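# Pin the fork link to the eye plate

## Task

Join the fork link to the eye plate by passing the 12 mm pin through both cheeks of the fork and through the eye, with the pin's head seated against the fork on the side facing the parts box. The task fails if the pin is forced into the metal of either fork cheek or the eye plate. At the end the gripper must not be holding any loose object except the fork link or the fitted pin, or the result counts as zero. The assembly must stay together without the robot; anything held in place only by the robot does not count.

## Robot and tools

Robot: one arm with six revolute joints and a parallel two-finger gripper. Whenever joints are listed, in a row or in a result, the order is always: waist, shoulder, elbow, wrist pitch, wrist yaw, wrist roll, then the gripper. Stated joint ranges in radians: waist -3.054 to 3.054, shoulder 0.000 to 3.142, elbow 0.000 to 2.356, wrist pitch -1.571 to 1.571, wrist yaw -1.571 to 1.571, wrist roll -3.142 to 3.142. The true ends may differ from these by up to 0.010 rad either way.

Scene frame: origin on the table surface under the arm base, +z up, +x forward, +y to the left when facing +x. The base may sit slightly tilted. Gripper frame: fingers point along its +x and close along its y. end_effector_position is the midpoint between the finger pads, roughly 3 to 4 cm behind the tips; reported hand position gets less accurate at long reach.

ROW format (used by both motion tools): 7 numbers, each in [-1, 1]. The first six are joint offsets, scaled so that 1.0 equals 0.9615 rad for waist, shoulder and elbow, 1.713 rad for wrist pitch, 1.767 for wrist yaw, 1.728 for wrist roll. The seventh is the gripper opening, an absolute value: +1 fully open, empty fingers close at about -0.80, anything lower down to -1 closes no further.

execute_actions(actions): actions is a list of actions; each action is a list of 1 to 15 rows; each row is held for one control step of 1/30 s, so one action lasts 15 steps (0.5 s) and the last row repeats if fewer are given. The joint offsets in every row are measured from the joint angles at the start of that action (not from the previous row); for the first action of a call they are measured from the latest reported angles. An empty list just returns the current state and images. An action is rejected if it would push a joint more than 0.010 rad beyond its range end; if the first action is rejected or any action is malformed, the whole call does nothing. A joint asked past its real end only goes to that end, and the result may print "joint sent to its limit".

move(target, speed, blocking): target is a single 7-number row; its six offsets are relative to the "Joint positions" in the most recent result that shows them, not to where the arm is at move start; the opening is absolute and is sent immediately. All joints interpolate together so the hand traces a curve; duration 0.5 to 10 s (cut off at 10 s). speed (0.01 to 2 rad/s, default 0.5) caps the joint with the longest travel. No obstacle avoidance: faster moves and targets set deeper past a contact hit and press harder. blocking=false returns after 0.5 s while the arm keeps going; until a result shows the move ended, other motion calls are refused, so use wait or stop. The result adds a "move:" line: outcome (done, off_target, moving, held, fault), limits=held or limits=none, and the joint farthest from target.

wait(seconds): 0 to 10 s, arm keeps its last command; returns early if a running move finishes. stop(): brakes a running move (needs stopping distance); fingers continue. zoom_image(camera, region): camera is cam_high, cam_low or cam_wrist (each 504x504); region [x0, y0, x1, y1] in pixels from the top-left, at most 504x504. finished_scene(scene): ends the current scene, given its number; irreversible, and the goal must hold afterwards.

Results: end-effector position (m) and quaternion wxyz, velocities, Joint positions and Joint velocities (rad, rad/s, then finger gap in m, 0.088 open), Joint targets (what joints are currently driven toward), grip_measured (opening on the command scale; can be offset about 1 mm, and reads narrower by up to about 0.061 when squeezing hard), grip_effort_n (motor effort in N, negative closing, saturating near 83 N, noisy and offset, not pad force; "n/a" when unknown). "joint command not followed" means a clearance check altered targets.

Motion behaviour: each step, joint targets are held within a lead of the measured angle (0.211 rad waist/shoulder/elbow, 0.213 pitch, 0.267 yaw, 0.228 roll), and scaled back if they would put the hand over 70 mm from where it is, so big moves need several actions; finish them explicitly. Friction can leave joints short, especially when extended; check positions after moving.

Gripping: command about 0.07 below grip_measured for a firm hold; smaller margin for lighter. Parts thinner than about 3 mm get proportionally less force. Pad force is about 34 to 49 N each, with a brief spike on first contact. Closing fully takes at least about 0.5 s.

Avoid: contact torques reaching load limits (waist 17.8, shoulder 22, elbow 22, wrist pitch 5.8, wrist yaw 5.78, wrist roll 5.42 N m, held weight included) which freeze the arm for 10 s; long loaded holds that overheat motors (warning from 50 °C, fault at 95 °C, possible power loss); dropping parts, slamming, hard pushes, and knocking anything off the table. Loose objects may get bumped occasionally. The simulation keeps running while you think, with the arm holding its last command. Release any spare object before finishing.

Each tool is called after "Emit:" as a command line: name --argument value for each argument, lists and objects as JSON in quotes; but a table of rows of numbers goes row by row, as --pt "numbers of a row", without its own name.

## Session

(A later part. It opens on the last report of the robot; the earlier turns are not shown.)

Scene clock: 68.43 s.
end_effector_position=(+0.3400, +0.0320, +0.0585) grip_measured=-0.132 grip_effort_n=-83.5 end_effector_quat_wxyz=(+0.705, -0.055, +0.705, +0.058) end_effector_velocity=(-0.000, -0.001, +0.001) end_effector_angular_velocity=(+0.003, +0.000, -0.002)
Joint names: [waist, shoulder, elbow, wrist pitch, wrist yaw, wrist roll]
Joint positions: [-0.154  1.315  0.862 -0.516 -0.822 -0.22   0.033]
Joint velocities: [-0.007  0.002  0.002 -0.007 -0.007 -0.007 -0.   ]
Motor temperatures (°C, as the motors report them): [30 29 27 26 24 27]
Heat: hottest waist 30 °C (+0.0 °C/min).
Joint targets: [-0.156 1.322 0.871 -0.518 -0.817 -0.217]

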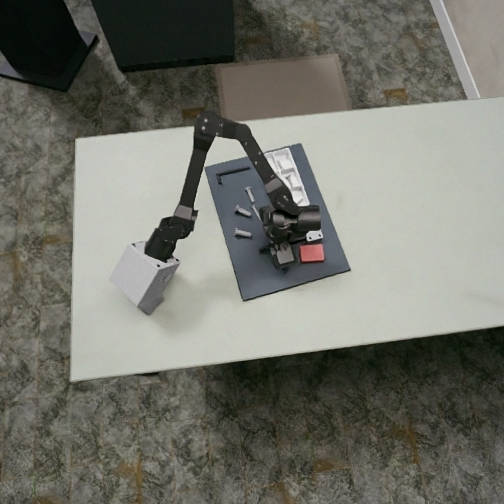

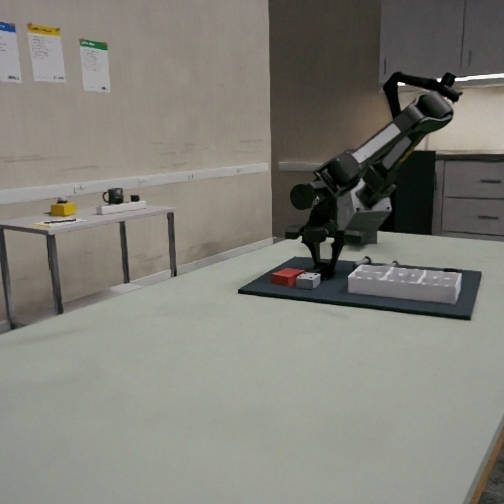

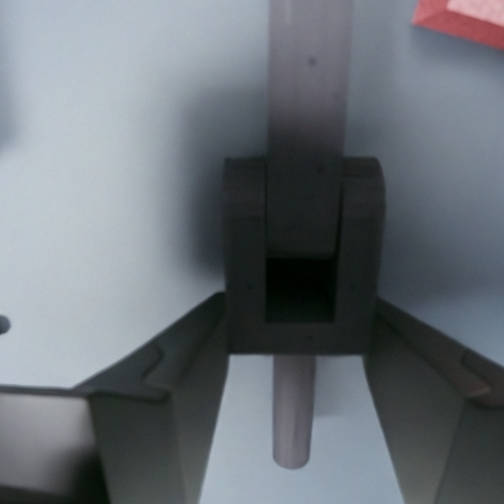

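Emit:
execute_actions --actions '[[[0,0,0,0,0,0,0.4]],[[-0.11,-0.05,0.07,-0.11,-0.03,-0.058,0.4]],[[0,0,0,0,0,0.4,-0.15]]]'

Emit:
move --target '[0.84,-0.46,-0.104,0.065,0.274,0.89,-0.15]' --speed 1.3

Scene clock: 75.67 s.
end_effector_position=(+0.3422, +0.0317, +0.0908) grip_measured=-0.140 grip_effort_n=-19.3 end_effector_quat_wxyz=(+0.686, +0.181, +0.681, -0.182) end_effector_velocity=(-0.003, -0.001, +0.001) end_effector_angular_velocity=(+0.006, +0.001, -0.314)
Joint names: [waist, shoulder, elbow, wrist pitch, wrist yaw, wrist roll]
Joint positions: [-0.256  1.275  0.922 -0.701 -0.869  0.34   0.032]
Joint velocities: [-0.007 -0.002 -0.007 -0.007 -0.007  0.3   -0.003]
Motor temperatures (°C, as the motors report them): [31 29 27 26 24 27]
Heat: hottest waist 31 °C (+0.0 °C/min).
Joint targets: [-0.256 1.275 0.922 -0.701 -0.869 0.376]

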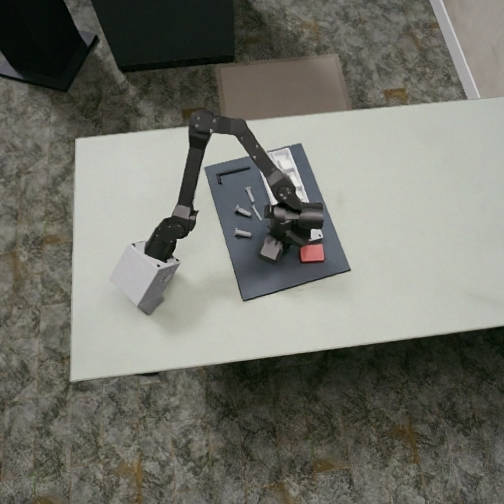

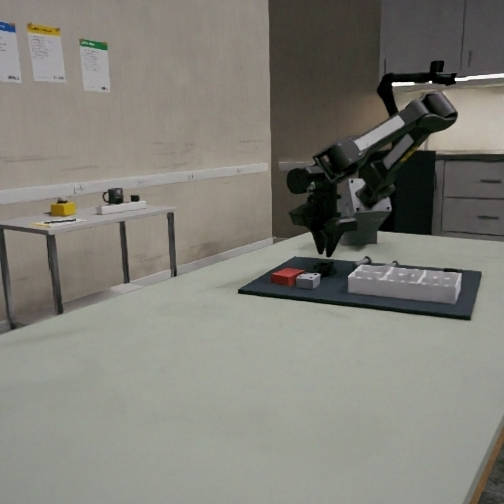

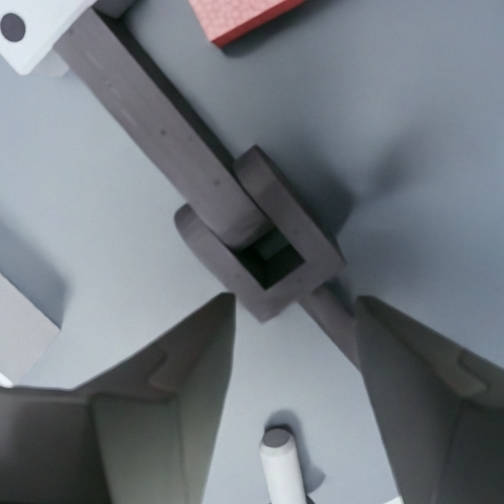

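Scene clock: 77.70 s.
end_effector_position=(+0.2822, +0.2062, +0.0785) grip_measured=-0.146 grip_effort_n=-19.3 end_effector_quat_wxyz=(+0.533, +0.455, +0.579, -0.417) end_effector_velocity=(-0.001, -0.003, +0.000) end_effector_angular_velocity=(-0.011, +0.000, +0.003)
Joint names: [waist, shoulder, elbow, wrist pitch, wrist yaw, wrist roll]
Joint positions: [ 0.549  0.844  0.831 -0.591 -0.39   1.874  0.032]
Joint velocities: [-0.002 -0.002 -0.002 -0.007  0.007 -0.007 -0.   ]
Motor temperatures (°C, as the motors report them): [31 29 27 26 24 27]
Heat: hottest waist 31 °C (+0.0 °C/min).
Joint targets: [0.552 0.833 0.823 -0.589 -0.385 1.878]
move: off_target; limits=none; farthest joint: the shoulder, 0.011 radians from its target (0.442 radians at the start)

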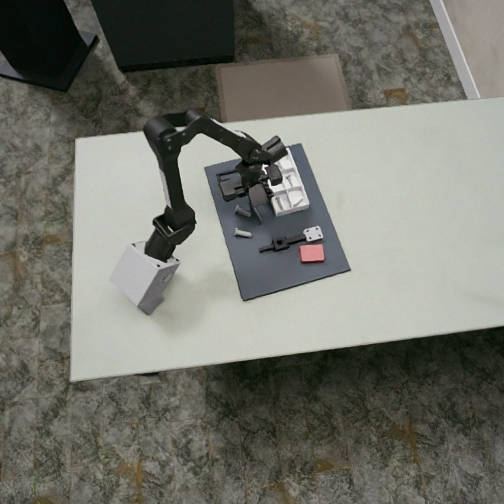

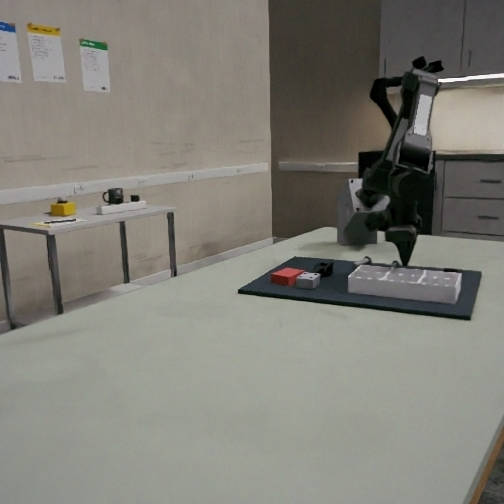

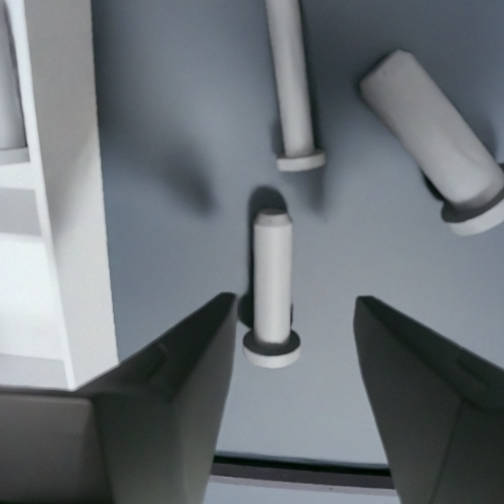

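Emit:
move --target '[0.124,0.11,0.011,0.069,0.056,0.041,-0.15]' --speed 0.2

Emit:
execute_actions --actions '[[[0,0,0,0,0,0,-0.7]]]'

Scene clock: 83.63 s.
end_effector_position=(+0.2839, +0.2217, +0.0514) grip_measured=-0.146 grip_effort_n=-19.8 end_effector_quat_wxyz=(+0.533, +0.456, +0.580, -0.415) end_effector_velocity=(-0.004, +0.002, +0.000) end_effector_angular_velocity=(+0.015, +0.019, +0.008)
Joint names: [waist, shoulder, elbow, wrist pitch, wrist yaw, wrist roll]
Joint positions: [ 0.665  0.937  0.833 -0.475 -0.297  1.942  0.032]
Joint velocities: [ 0.002 -0.002 -0.002 -0.007 -0.022 -0.007 -0.   ]
Motor temperatures (°C, as the motors report them): [30 30 27 26 24 27]
Heat: hottest waist 30 °C (-1.0 °C/min).
Joint targets: [0.668 0.949 0.841 -0.473 -0.291 1.945]
move: off_target; limits=none; farthest joint: the shoulder, 0.012 radians from its target (0.107 radians at the start)

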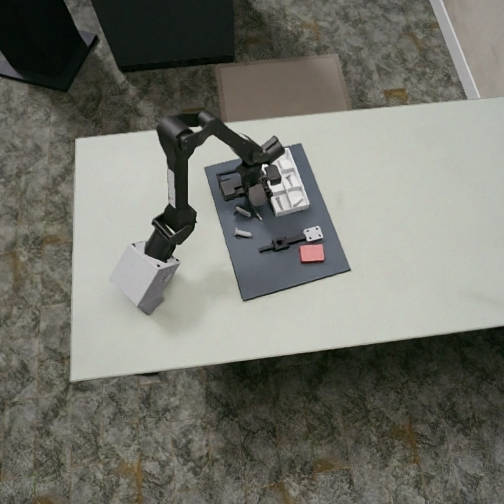

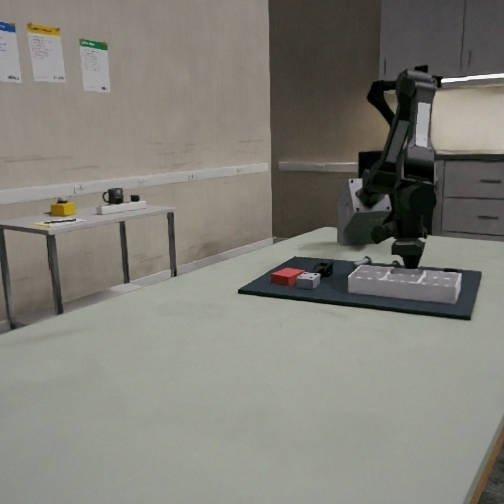

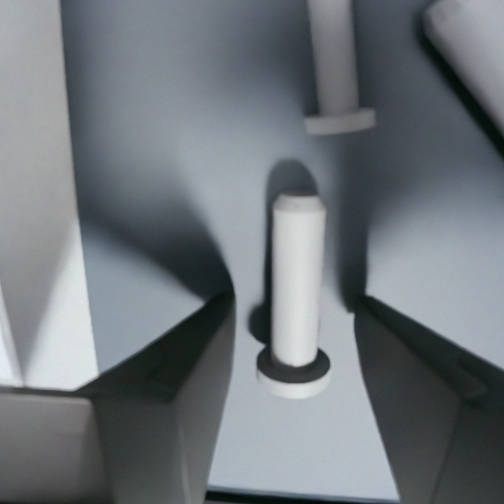

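Scene clock: 84.13 s.
end_effector_position=(+0.2839, +0.2217, +0.0514) grip_measured=-0.604 grip_effort_n=-83.5 end_effector_quat_wxyz=(+0.533, +0.456, +0.580, -0.415) end_effector_velocity=(-0.002, -0.006, -0.000) end_effector_angular_velocity=(-0.032, +0.003, +0.000)
Joint names: [waist, shoulder, elbow, wrist pitch, wrist yaw, wrist roll]
Joint positions: [ 0.665  0.937  0.833 -0.475 -0.297  1.942  0.009]
Joint velocities: [-0.002 -0.002 -0.002 -0.022  0.022 -0.007 -0.   ]
Motor temperatures (°C, as the motors report them): [30 30 27 26 24 27]
Heat: hottest waist 30 °C (-1.0 °C/min).
Joint targets: [0.665 0.937 0.833 -0.475 -0.297 1.942]

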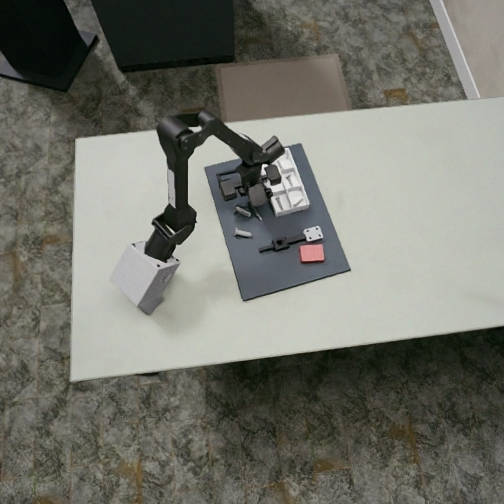

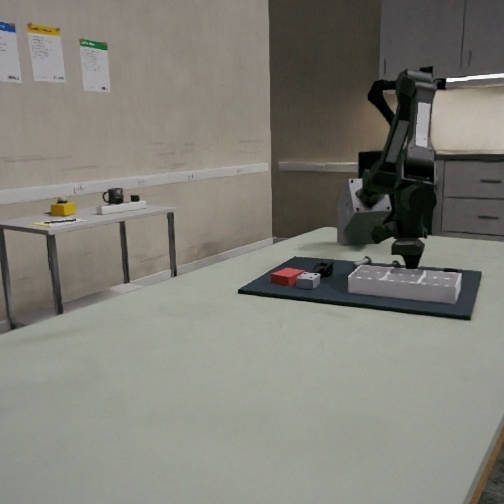

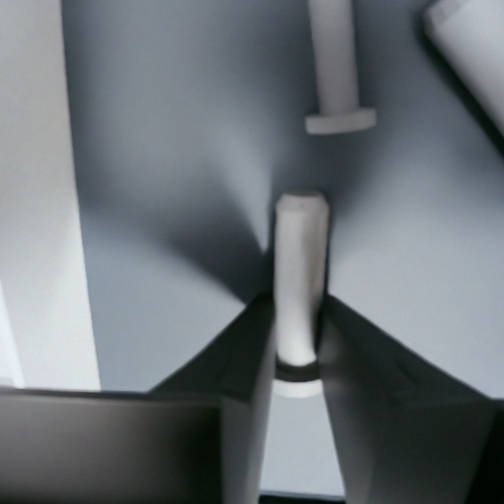

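Emit:
move --target '[-0.06,-0.21,0.02,-0.125,-0.02,0,-0.7]' --speed 0.5

Emit:
move --target '[-0.735,0.44,0.199,-0.058,-0.257,-0.301,-0.7]' --speed 0.8

Scene clock: 90.90 s.
end_effector_position=(+0.2692, +0.2138, +0.1011) grip_measured=-0.604 grip_effort_n=-83.5 end_effector_quat_wxyz=(+0.531, +0.462, +0.568, -0.427) end_effector_velocity=(-0.003, +0.000, +0.000) end_effector_angular_velocity=(+0.004, +0.011, +0.007)
Joint names: [waist, shoulder, elbow, wrist pitch, wrist yaw, wrist roll]
Joint positions: [ 0.61   0.747  0.845 -0.687 -0.327  1.942  0.009]
Joint velocities: [ 0.002 -0.002 -0.002 -0.007 -0.007 -0.007 -0.   ]
Motor temperatures (°C, as the motors report them): [30 31 28 26 24 27]
Heat: hottest shoulder 31 °C (+0.0 °C/min).
Joint targets: [0.607 0.735 0.853 -0.689 -0.332 1.942]
move: off_target; limits=none; farthest joint: the shoulder, 0.012 radians from its target (0.202 radians at the start)

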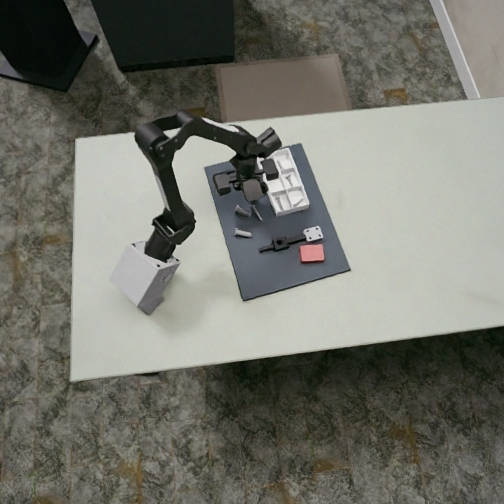

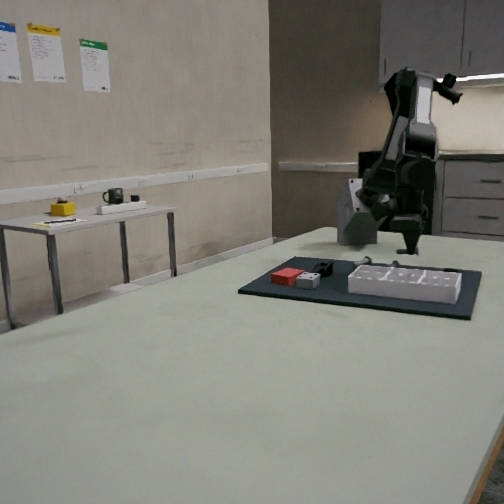

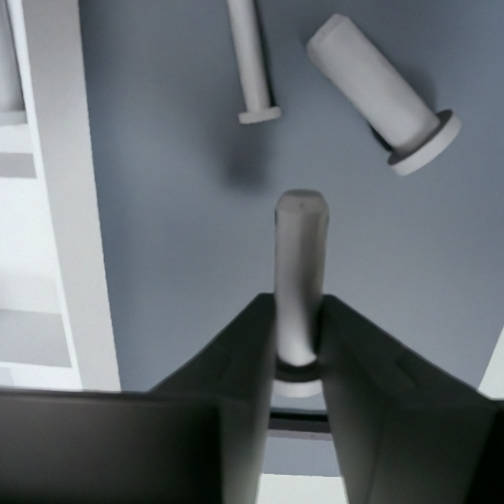

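Scene clock: 92.50 s.
end_effector_position=(+0.3565, +0.0929, +0.1003) grip_measured=-0.604 grip_effort_n=-83.5 end_effector_quat_wxyz=(+0.538, +0.457, +0.537, -0.461) end_effector_velocity=(+0.002, -0.001, +0.001) end_effector_angular_velocity=(-0.009, -0.010, +0.015)
Joint names: [waist, shoulder, elbow, wrist pitch, wrist yaw, wrist roll]
Joint positions: [-0.093  1.161  1.027 -0.785 -0.776  1.425  0.009]
Joint velocities: [-0.002 -0.002  0.002  0.007  0.007 -0.007 -0.   ]
Motor temperatures (°C, as the motors report them): [30 31 28 26 24 27]
Heat: hottest shoulder 31 °C (+0.0 °C/min).
Joint targets: [-0.097 1.170 1.036 -0.787 -0.781 1.422]
move: done; limits=none; farthest joint: the shoulder, 0.009 radians from its target (0.423 radians at the start)

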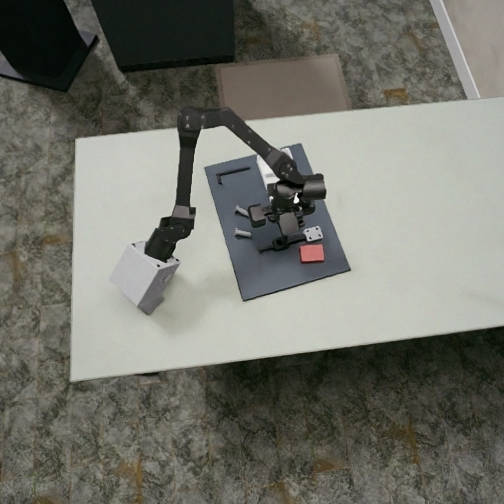

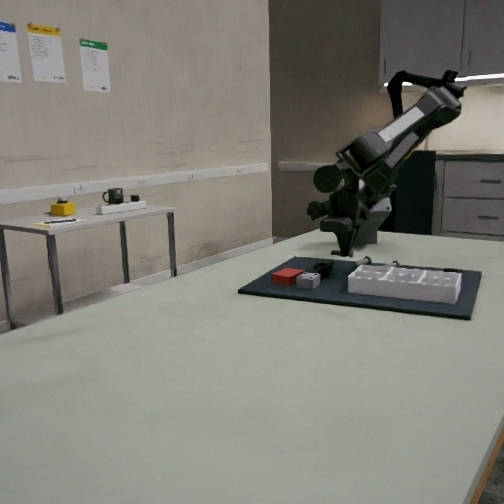

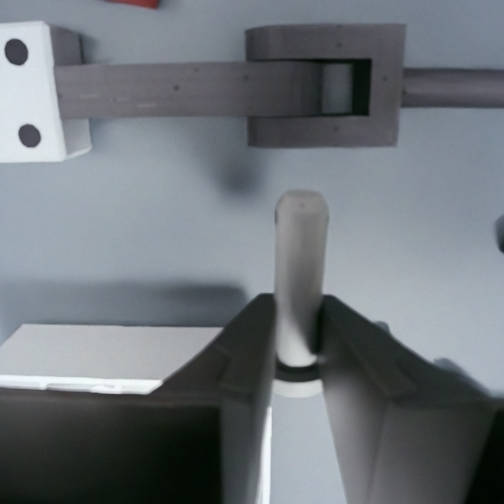

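Emit:
move --target '[0.136,0.087,-0.086,0.143,0.046,0.075,-0.7]' --speed 0.25

Emit:
execute_actions --actions '[[[0.008,0.013,-0.0105,0.007,0.0045,0.005,-0.7]]]'

Scene clock: 96.50 s.
end_effector_position=(+0.3586, +0.0907, +0.0548) grip_measured=-0.604 grip_effort_n=-83.5 end_effector_quat_wxyz=(+0.540, +0.457, +0.540, -0.456) end_effector_velocity=(-0.005, +0.002, +0.001) end_effector_angular_velocity=(+0.018, +0.018, -0.008)
Joint names: [waist, shoulder, elbow, wrist pitch, wrist yaw, wrist roll]
Joint positions: [ 0.036  1.235  0.952 -0.542 -0.7    1.552  0.009]
Joint velocities: [-0.002 -0.002 -0.002 -0.022 -0.022 -0.007 -0.   ]
Motor temperatures (°C, as the motors report them): [30 31 28 26 24 27]
Heat: hottest shoulder 31 °C (+0.0 °C/min).
Joint targets: [0.038 1.245 0.945 -0.540 -0.694 1.555]
move: done; limits=none; farthest joint: the shoulder, 0.009 radians from its target (0.083 radians at the start)

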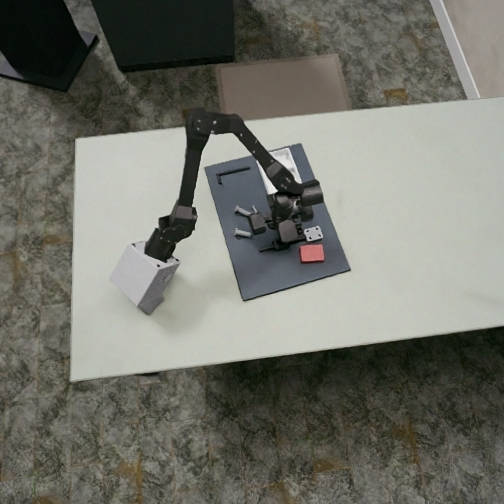

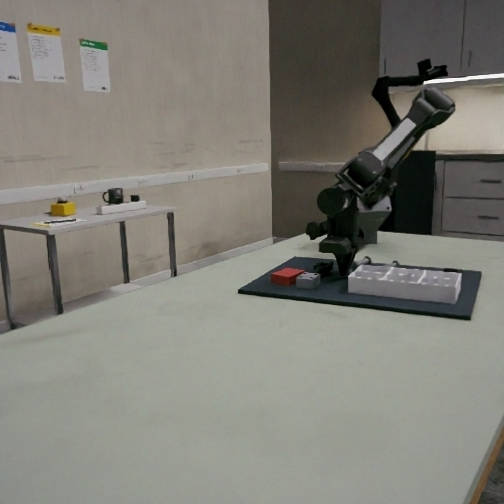

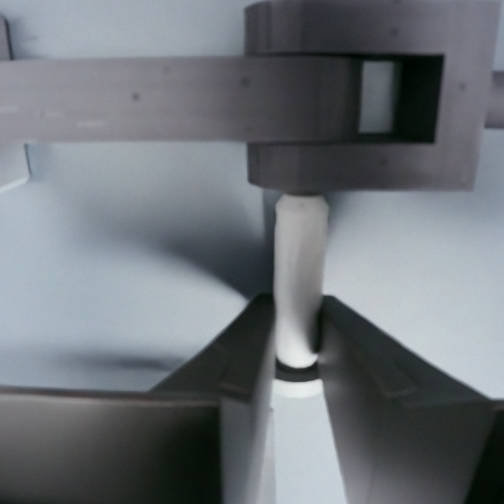

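Scene clock: 97.00 s.
end_effector_position=(+0.3585, +0.0909, +0.0530) grip_measured=-0.604 grip_effort_n=-83.5 end_effector_quat_wxyz=(+0.540, +0.458, +0.540, -0.456) end_effector_velocity=(+0.001, -0.001, +0.001) end_effector_angular_velocity=(+0.004, -0.009, -0.007)
Joint names: [waist, shoulder, elbow, wrist pitch, wrist yaw, wrist roll]
Joint positions: [ 0.041  1.238  0.948 -0.531 -0.697  1.557  0.009]
Joint velocities: [-0.007 -0.002 -0.002  0.007 -0.007  0.007 -0.   ]
Motor temperatures (°C, as the motors report them): [30 31 28 26 24 27]
Heat: hottest shoulder 31 °C (+0.0 °C/min).
Joint targets: [0.044 1.248 0.942 -0.530 -0.692 1.560]

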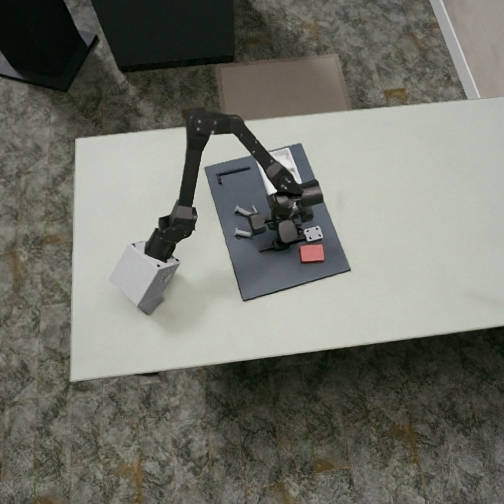

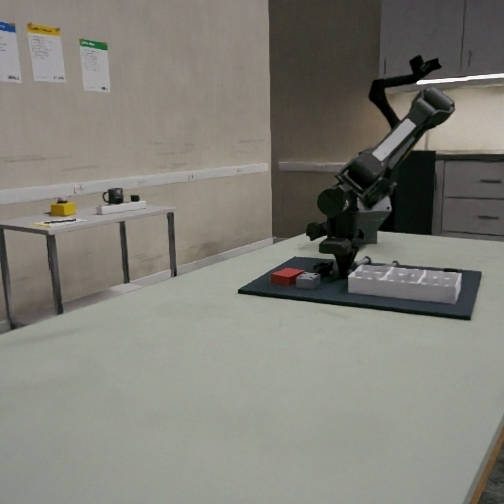

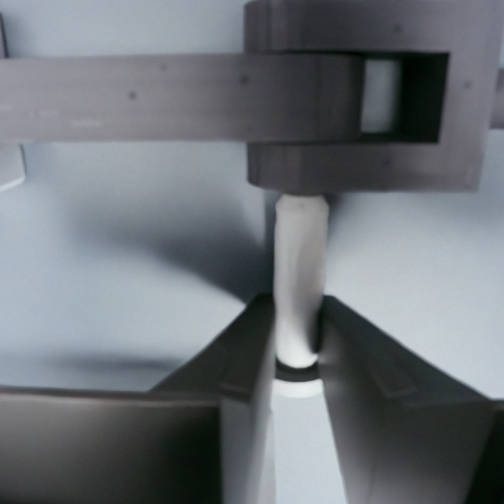

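Emit:
execute_actions --actions '[[[-0.018,0.017,0.0135,-0.005,-0.0075,-0.009,-0.7]]]'

Emit:
execute_actions --actions '[[[-0.0145,0.017,0,0,-0.005,-0.007,-0.7]]]'

Scene clock: 102.00 s.
end_effector_position=(+0.3596, +0.0879, +0.0543) grip_measured=-0.604 grip_effort_n=-83.5 end_effector_quat_wxyz=(+0.540, +0.458, +0.539, -0.456) end_effector_velocity=(-0.005, +0.001, -0.000) end_effector_angular_velocity=(+0.017, +0.022, -0.026)
Joint names: [waist, shoulder, elbow, wrist pitch, wrist yaw, wrist roll]
Joint positions: [ 0.028  1.244  0.953 -0.538 -0.705  1.545  0.009]
Joint velocities: [-0.002  0.002 -0.002 -0.022 -0.022  0.007  0.   ]
Motor temperatures (°C, as the motors report them): [30 31 28 26 24 27]
Heat: hottest shoulder 31 °C (+1.0 °C/min).
Joint targets: [0.024 1.254 0.961 -0.540 -0.710 1.542]

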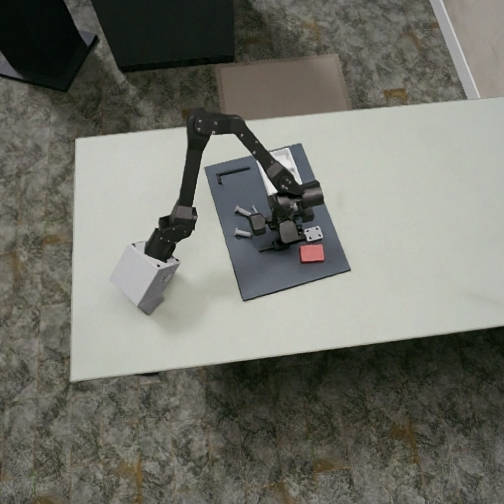

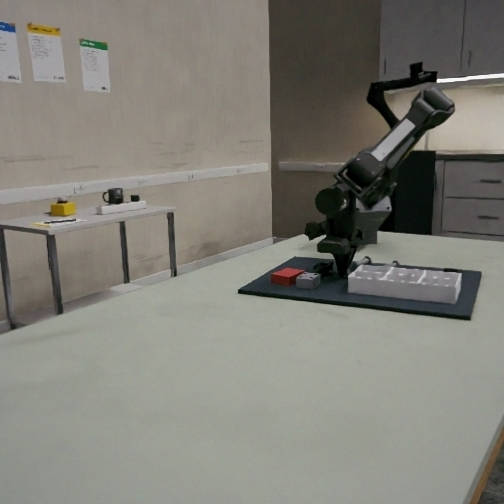

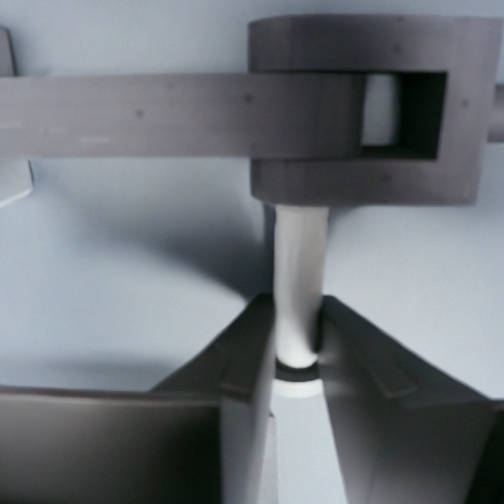

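Scene clock: 102.50 s.
end_effector_position=(+0.3600, +0.0847, +0.0543) grip_measured=-0.604 grip_effort_n=-83.5 end_effector_quat_wxyz=(+0.540, +0.457, +0.539, -0.457) end_effector_velocity=(-0.003, -0.000, +0.000) end_effector_angular_velocity=(+0.004, +0.016, -0.008)
Joint names: [waist, shoulder, elbow, wrist pitch, wrist yaw, wrist roll]
Joint positions: [ 0.018  1.251  0.953 -0.538 -0.71   1.536  0.009]
Joint velocities: [-0.002  0.002  0.002 -0.022 -0.007 -0.007 -0.   ]
Motor temperatures (°C, as the motors report them): [30 31 28 26 24 27]
Heat: hottest shoulder 31 °C (+1.0 °C/min).
Joint targets: [0.014 1.261 0.953 -0.538 -0.714 1.533]

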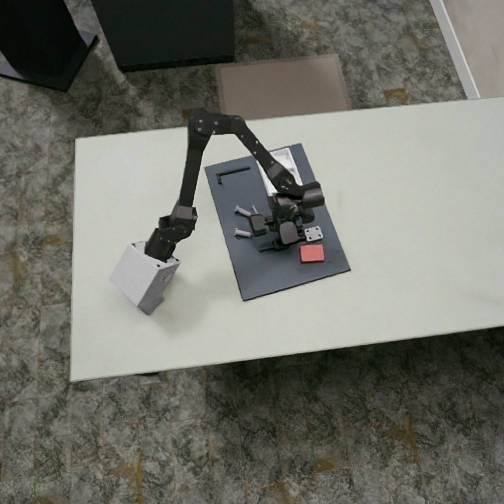

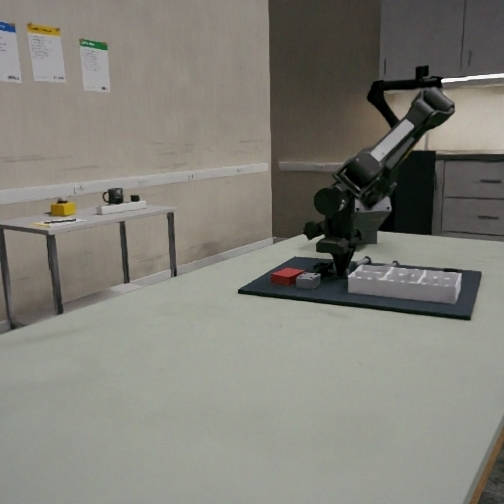

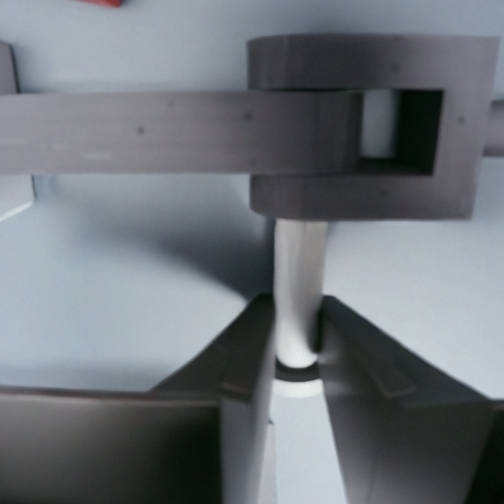

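Emit:
execute_actions --actions '[]'

Emit:
execute_actions --actions '[[[-0.0145,0.017,0,0,-0.005,-0.007,-0.7]],[[-0.0145,0.017,0,0,-0.005,-0.007,-0.7]]]'

Scene clock: 112.93 s.
end_effector_position=(+0.3600, +0.0847, +0.0543) grip_measured=-0.604 grip_effort_n=-83.5 end_effector_quat_wxyz=(+0.540, +0.457, +0.539, -0.457) end_effector_velocity=(-0.000, +0.001, +0.001) end_effector_angular_velocity=(+0.006, +0.001, +0.004)
Joint names: [waist, shoulder, elbow, wrist pitch, wrist yaw, wrist roll]
Joint positions: [ 0.018  1.251  0.953 -0.538 -0.71   1.536  0.009]
Joint velocities: [-0.002 -0.002  0.002 -0.007 -0.007 -0.007 -0.   ]
Motor temperatures (°C, as the motors report them): [30 31 27 26 24 27]
Heat: hottest shoulder 31 °C (+1.0 °C/min).
Joint targets: [0.014 1.261 0.953 -0.538 -0.714 1.533]

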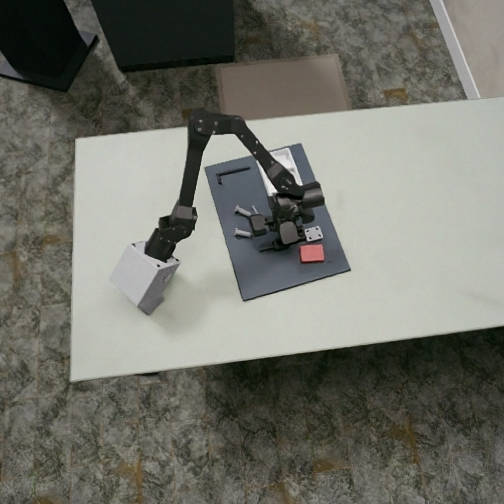

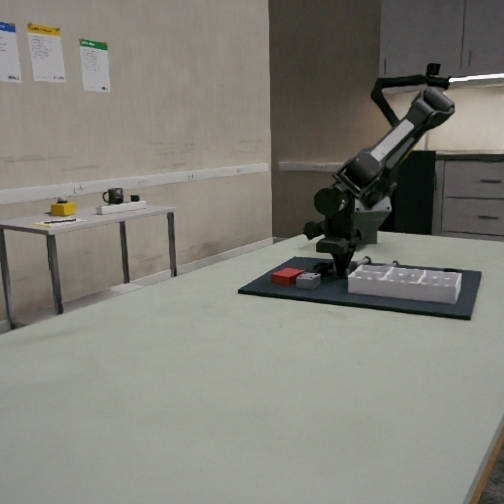

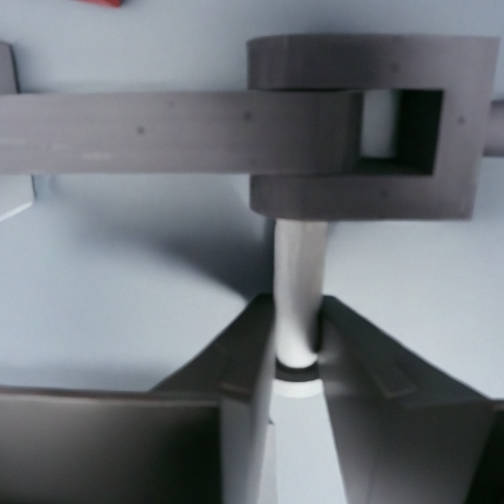

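Scene clock: 113.93 s.
end_effector_position=(+0.3600, +0.0833, +0.0547) grip_measured=-0.604 grip_effort_n=-83.5 end_effector_quat_wxyz=(+0.537, +0.459, +0.544, -0.452) end_effector_velocity=(-0.002, +0.003, +0.001) end_effector_angular_velocity=(+0.020, +0.007, +0.001)
Joint names: [waist, shoulder, elbow, wrist pitch, wrist yaw, wrist roll]
Joint positions: [ 0.006  1.258  0.953 -0.539 -0.732  1.518  0.009]
Joint velocities: [-0.002 -0.002 -0.002 -0.007 -0.022 -0.007 -0.   ]
Motor temperatures (°C, as the motors report them): [30 31 27 26 24 27]
Heat: hottest shoulder 31 °C (+1.0 °C/min).
Joint targets: [-0.002 1.271 0.953 -0.539 -0.729 1.515]

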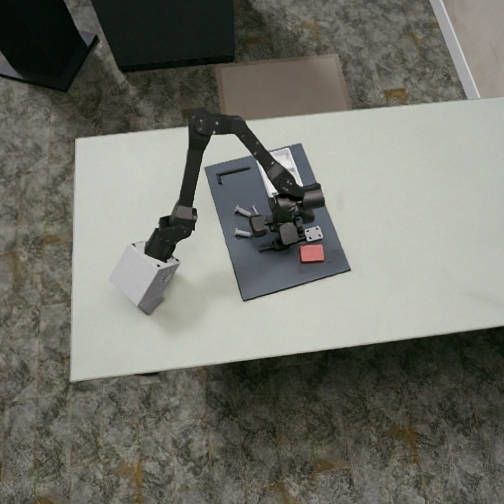

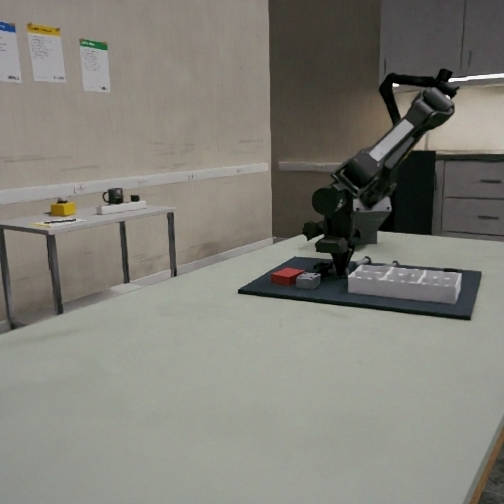

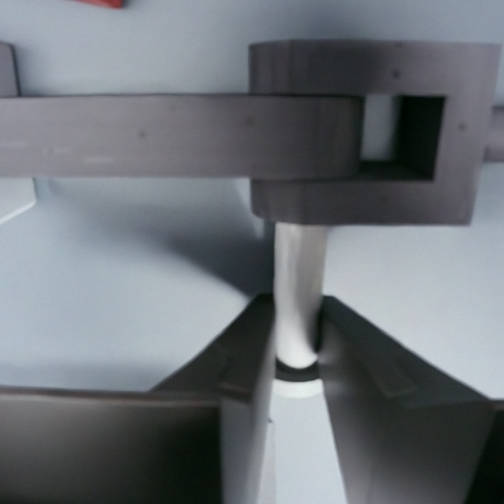

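Emit:
execute_actions --actions '[[[-0.012,0.02,0,0,0.009,0.004,-0.7]]]'

Scene clock: 119.00 s.
end_effector_position=(+0.3599, +0.0821, +0.0544) grip_measured=-0.604 grip_effort_n=-83.5 end_effector_quat_wxyz=(+0.536, +0.460, +0.542, -0.455) end_effector_velocity=(+0.003, +0.003, +0.001) end_effector_angular_velocity=(+0.022, -0.015, +0.020)
Joint names: [waist, shoulder, elbow, wrist pitch, wrist yaw, wrist roll]
Joint positions: [ 0.004  1.261  0.953 -0.539 -0.732  1.522  0.009]
Joint velocities: [-0.002 -0.002 -0.002  0.022 -0.022 -0.007 -0.   ]
Motor temperatures (°C, as the motors report them): [30 31 27 26 24 27]
Heat: hottest shoulder 31 °C (+1.0 °C/min).
Joint targets: [-0.005 1.277 0.953 -0.539 -0.716 1.525]

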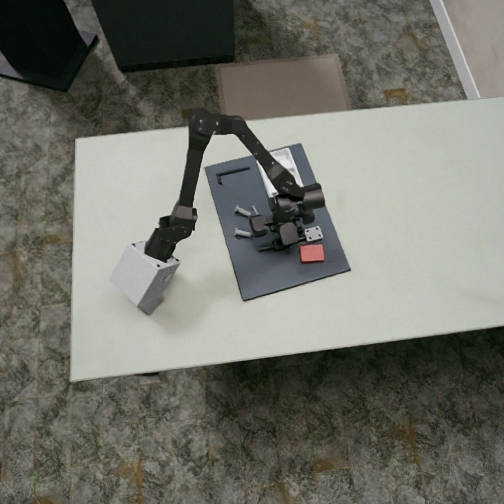

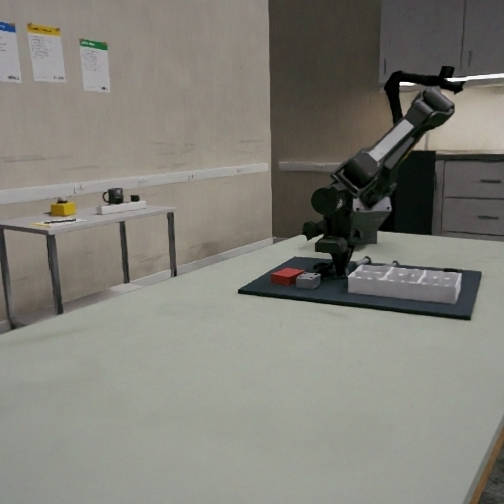

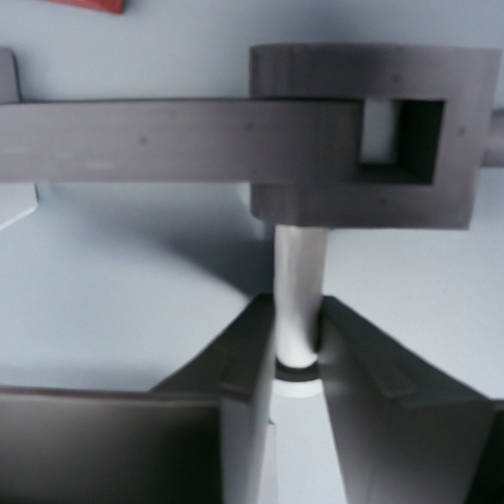

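Emit:
execute_actions --actions '[[[-0.012,0.019,0,-0.004,0.012,0,-0.7]],[[-0.012,0.019,0,-0.004,0.012,0,-0.7]]]'

Scene clock: 122.37 s.
end_effector_position=(+0.3598, +0.0817, +0.0544) grip_measured=-0.604 grip_effort_n=-83.5 end_effector_quat_wxyz=(+0.534, +0.460, +0.542, -0.457) end_effector_velocity=(-0.003, -0.000, -0.000) end_effector_angular_velocity=(+0.005, +0.008, -0.002)
Joint names: [waist, shoulder, elbow, wrist pitch, wrist yaw, wrist roll]
Joint positions: [ 0.003  1.264  0.956 -0.545 -0.731  1.522  0.009]
Joint velocities: [-0.002 -0.002 -0.007 -0.007 -0.007 -0.007 -0.   ]
Motor temperatures (°C, as the motors report them): [31 30 27 26 24 27]
Heat: hottest waist 31 °C (+1.0 °C/min).
Joint targets: [-0.008 1.281 0.955 -0.549 -0.710 1.522]

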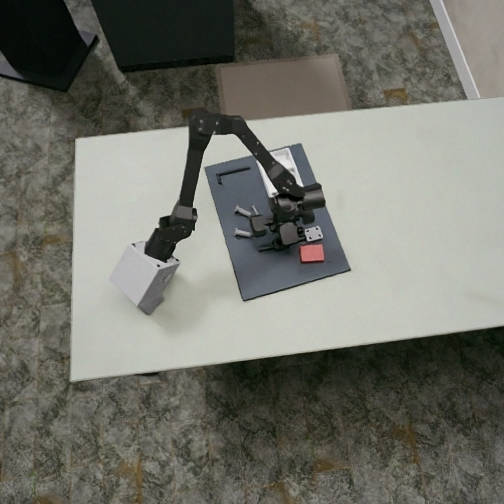

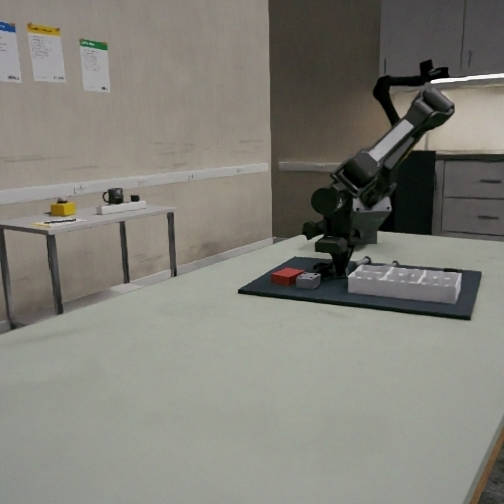

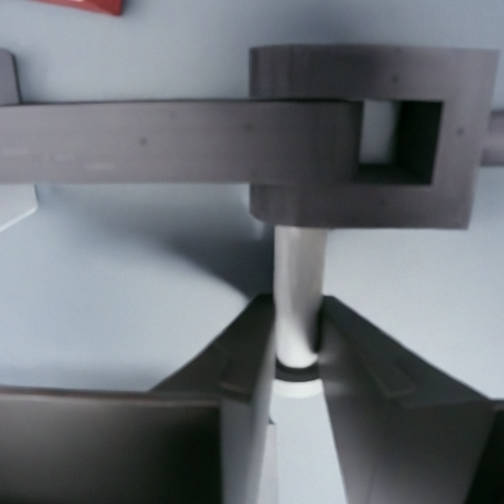

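Emit:
execute_actions --actions '[[[0.013,-0.016,-0.011,0,0.004,0,-0.7]],[[0,0,0,0,0.008,0,-0.7]]]'

Emit:
zoom_image --camera "cam_wrist" --region '[220,150,400,300]'

Scene clock: 125.83 s.
end_effector_position=(+0.3592, +0.0840, +0.0542) grip_measured=-0.604 grip_effort_n=-83.5 end_effector_quat_wxyz=(+0.537, +0.458, +0.543, -0.455) end_effector_velocity=(-0.002, +0.003, +0.001) end_effector_angular_velocity=(+0.020, +0.007, -0.014)
Joint names: [waist, shoulder, elbow, wrist pitch, wrist yaw, wrist roll]
Joint positions: [ 0.012  1.257  0.955 -0.545 -0.724  1.522  0.009]
Joint velocities: [-0.002 -0.002 -0.002 -0.007 -0.022  0.007 -0.   ]
Motor temperatures (°C, as the motors report them): [31 30 27 26 24 27]
Heat: hottest waist 31 °C (+1.0 °C/min).
Joint targets: [0.012 1.257 0.955 -0.545 -0.712 1.522]

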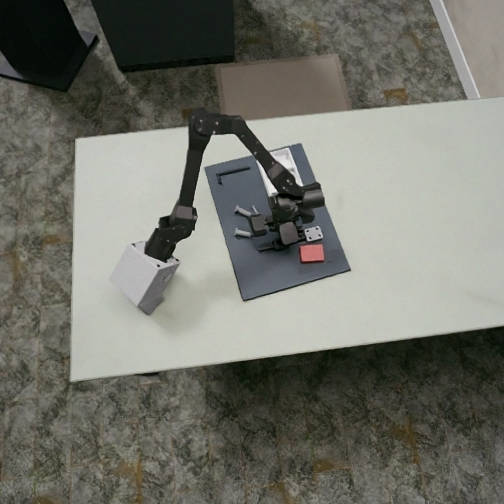

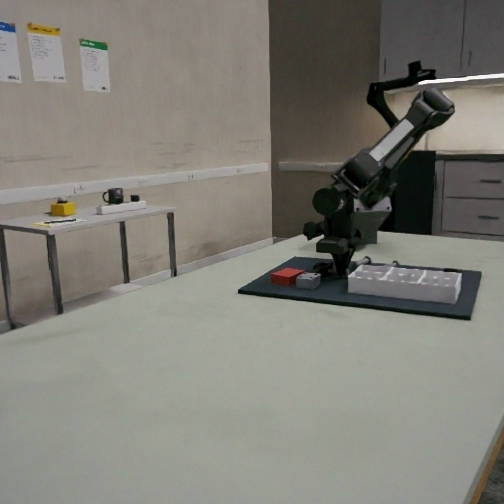

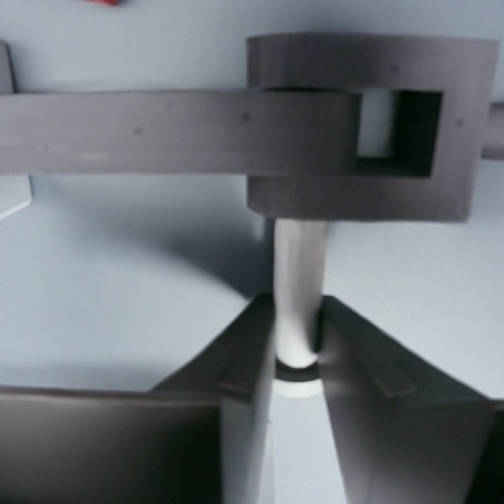

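Region (220, 150, 400, 300) of cam_wrist's 504x504 image, scaled by 2.800, with more detail than that image has.

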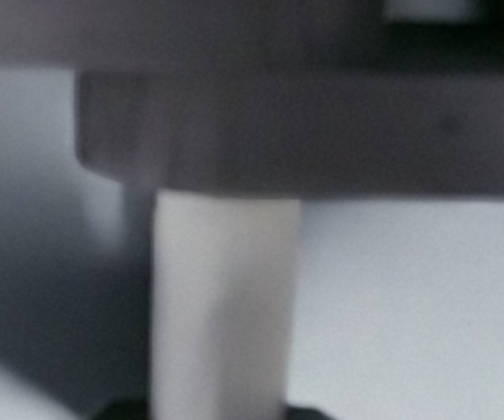

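Emit:
execute_actions --actions '[[[-0.016,0.015,0,0,0.006,0,-0.7]],[[-0.014,0.017,0,0,0.008,-0.003,-0.7]]]'

Scene clock: 129.07 s.
end_effector_position=(+0.3609, +0.0766, +0.0551) grip_measured=-0.604 grip_effort_n=-83.5 end_effector_quat_wxyz=(+0.541, +0.457, +0.535, -0.461) end_effector_velocity=(+0.001, +0.001, +0.001) end_effector_angular_velocity=(+0.006, -0.006, +0.011)
Joint names: [waist, shoulder, elbow, wrist pitch, wrist yaw, wrist roll]
Joint positions: [-0.005  1.265  0.955 -0.541 -0.716  1.519  0.009]
Joint velocities: [-0.002 -0.002 -0.002  0.007 -0.007 -0.007 -0.   ]
Motor temperatures (°C, as the motors report them): [31 31 27 26 24 27]
Heat: hottest waist 31 °C (+1.0 °C/min).
Joint targets: [-0.011 1.276 0.955 -0.543 -0.707 1.517]

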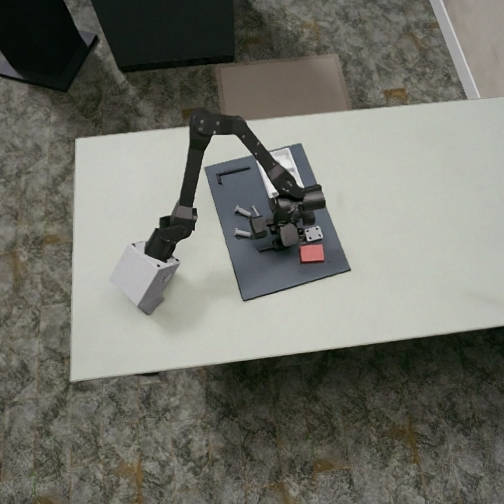

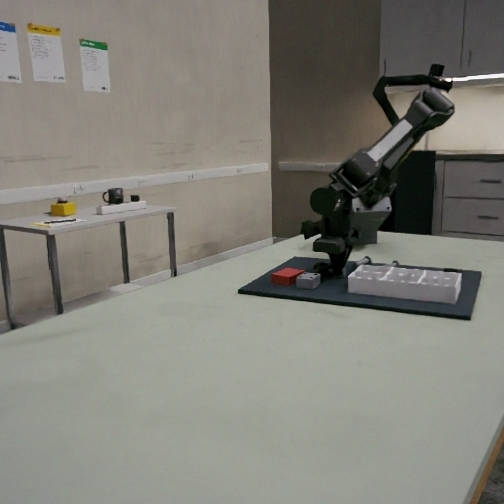

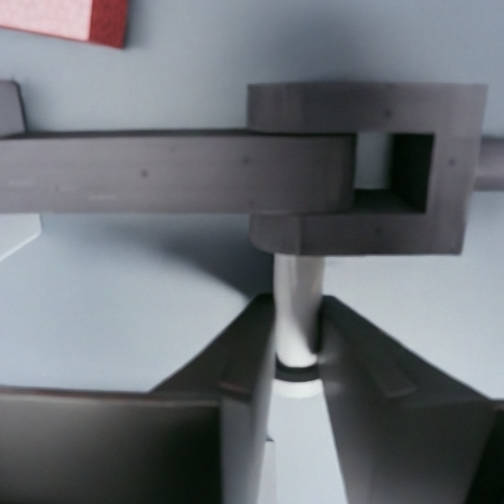

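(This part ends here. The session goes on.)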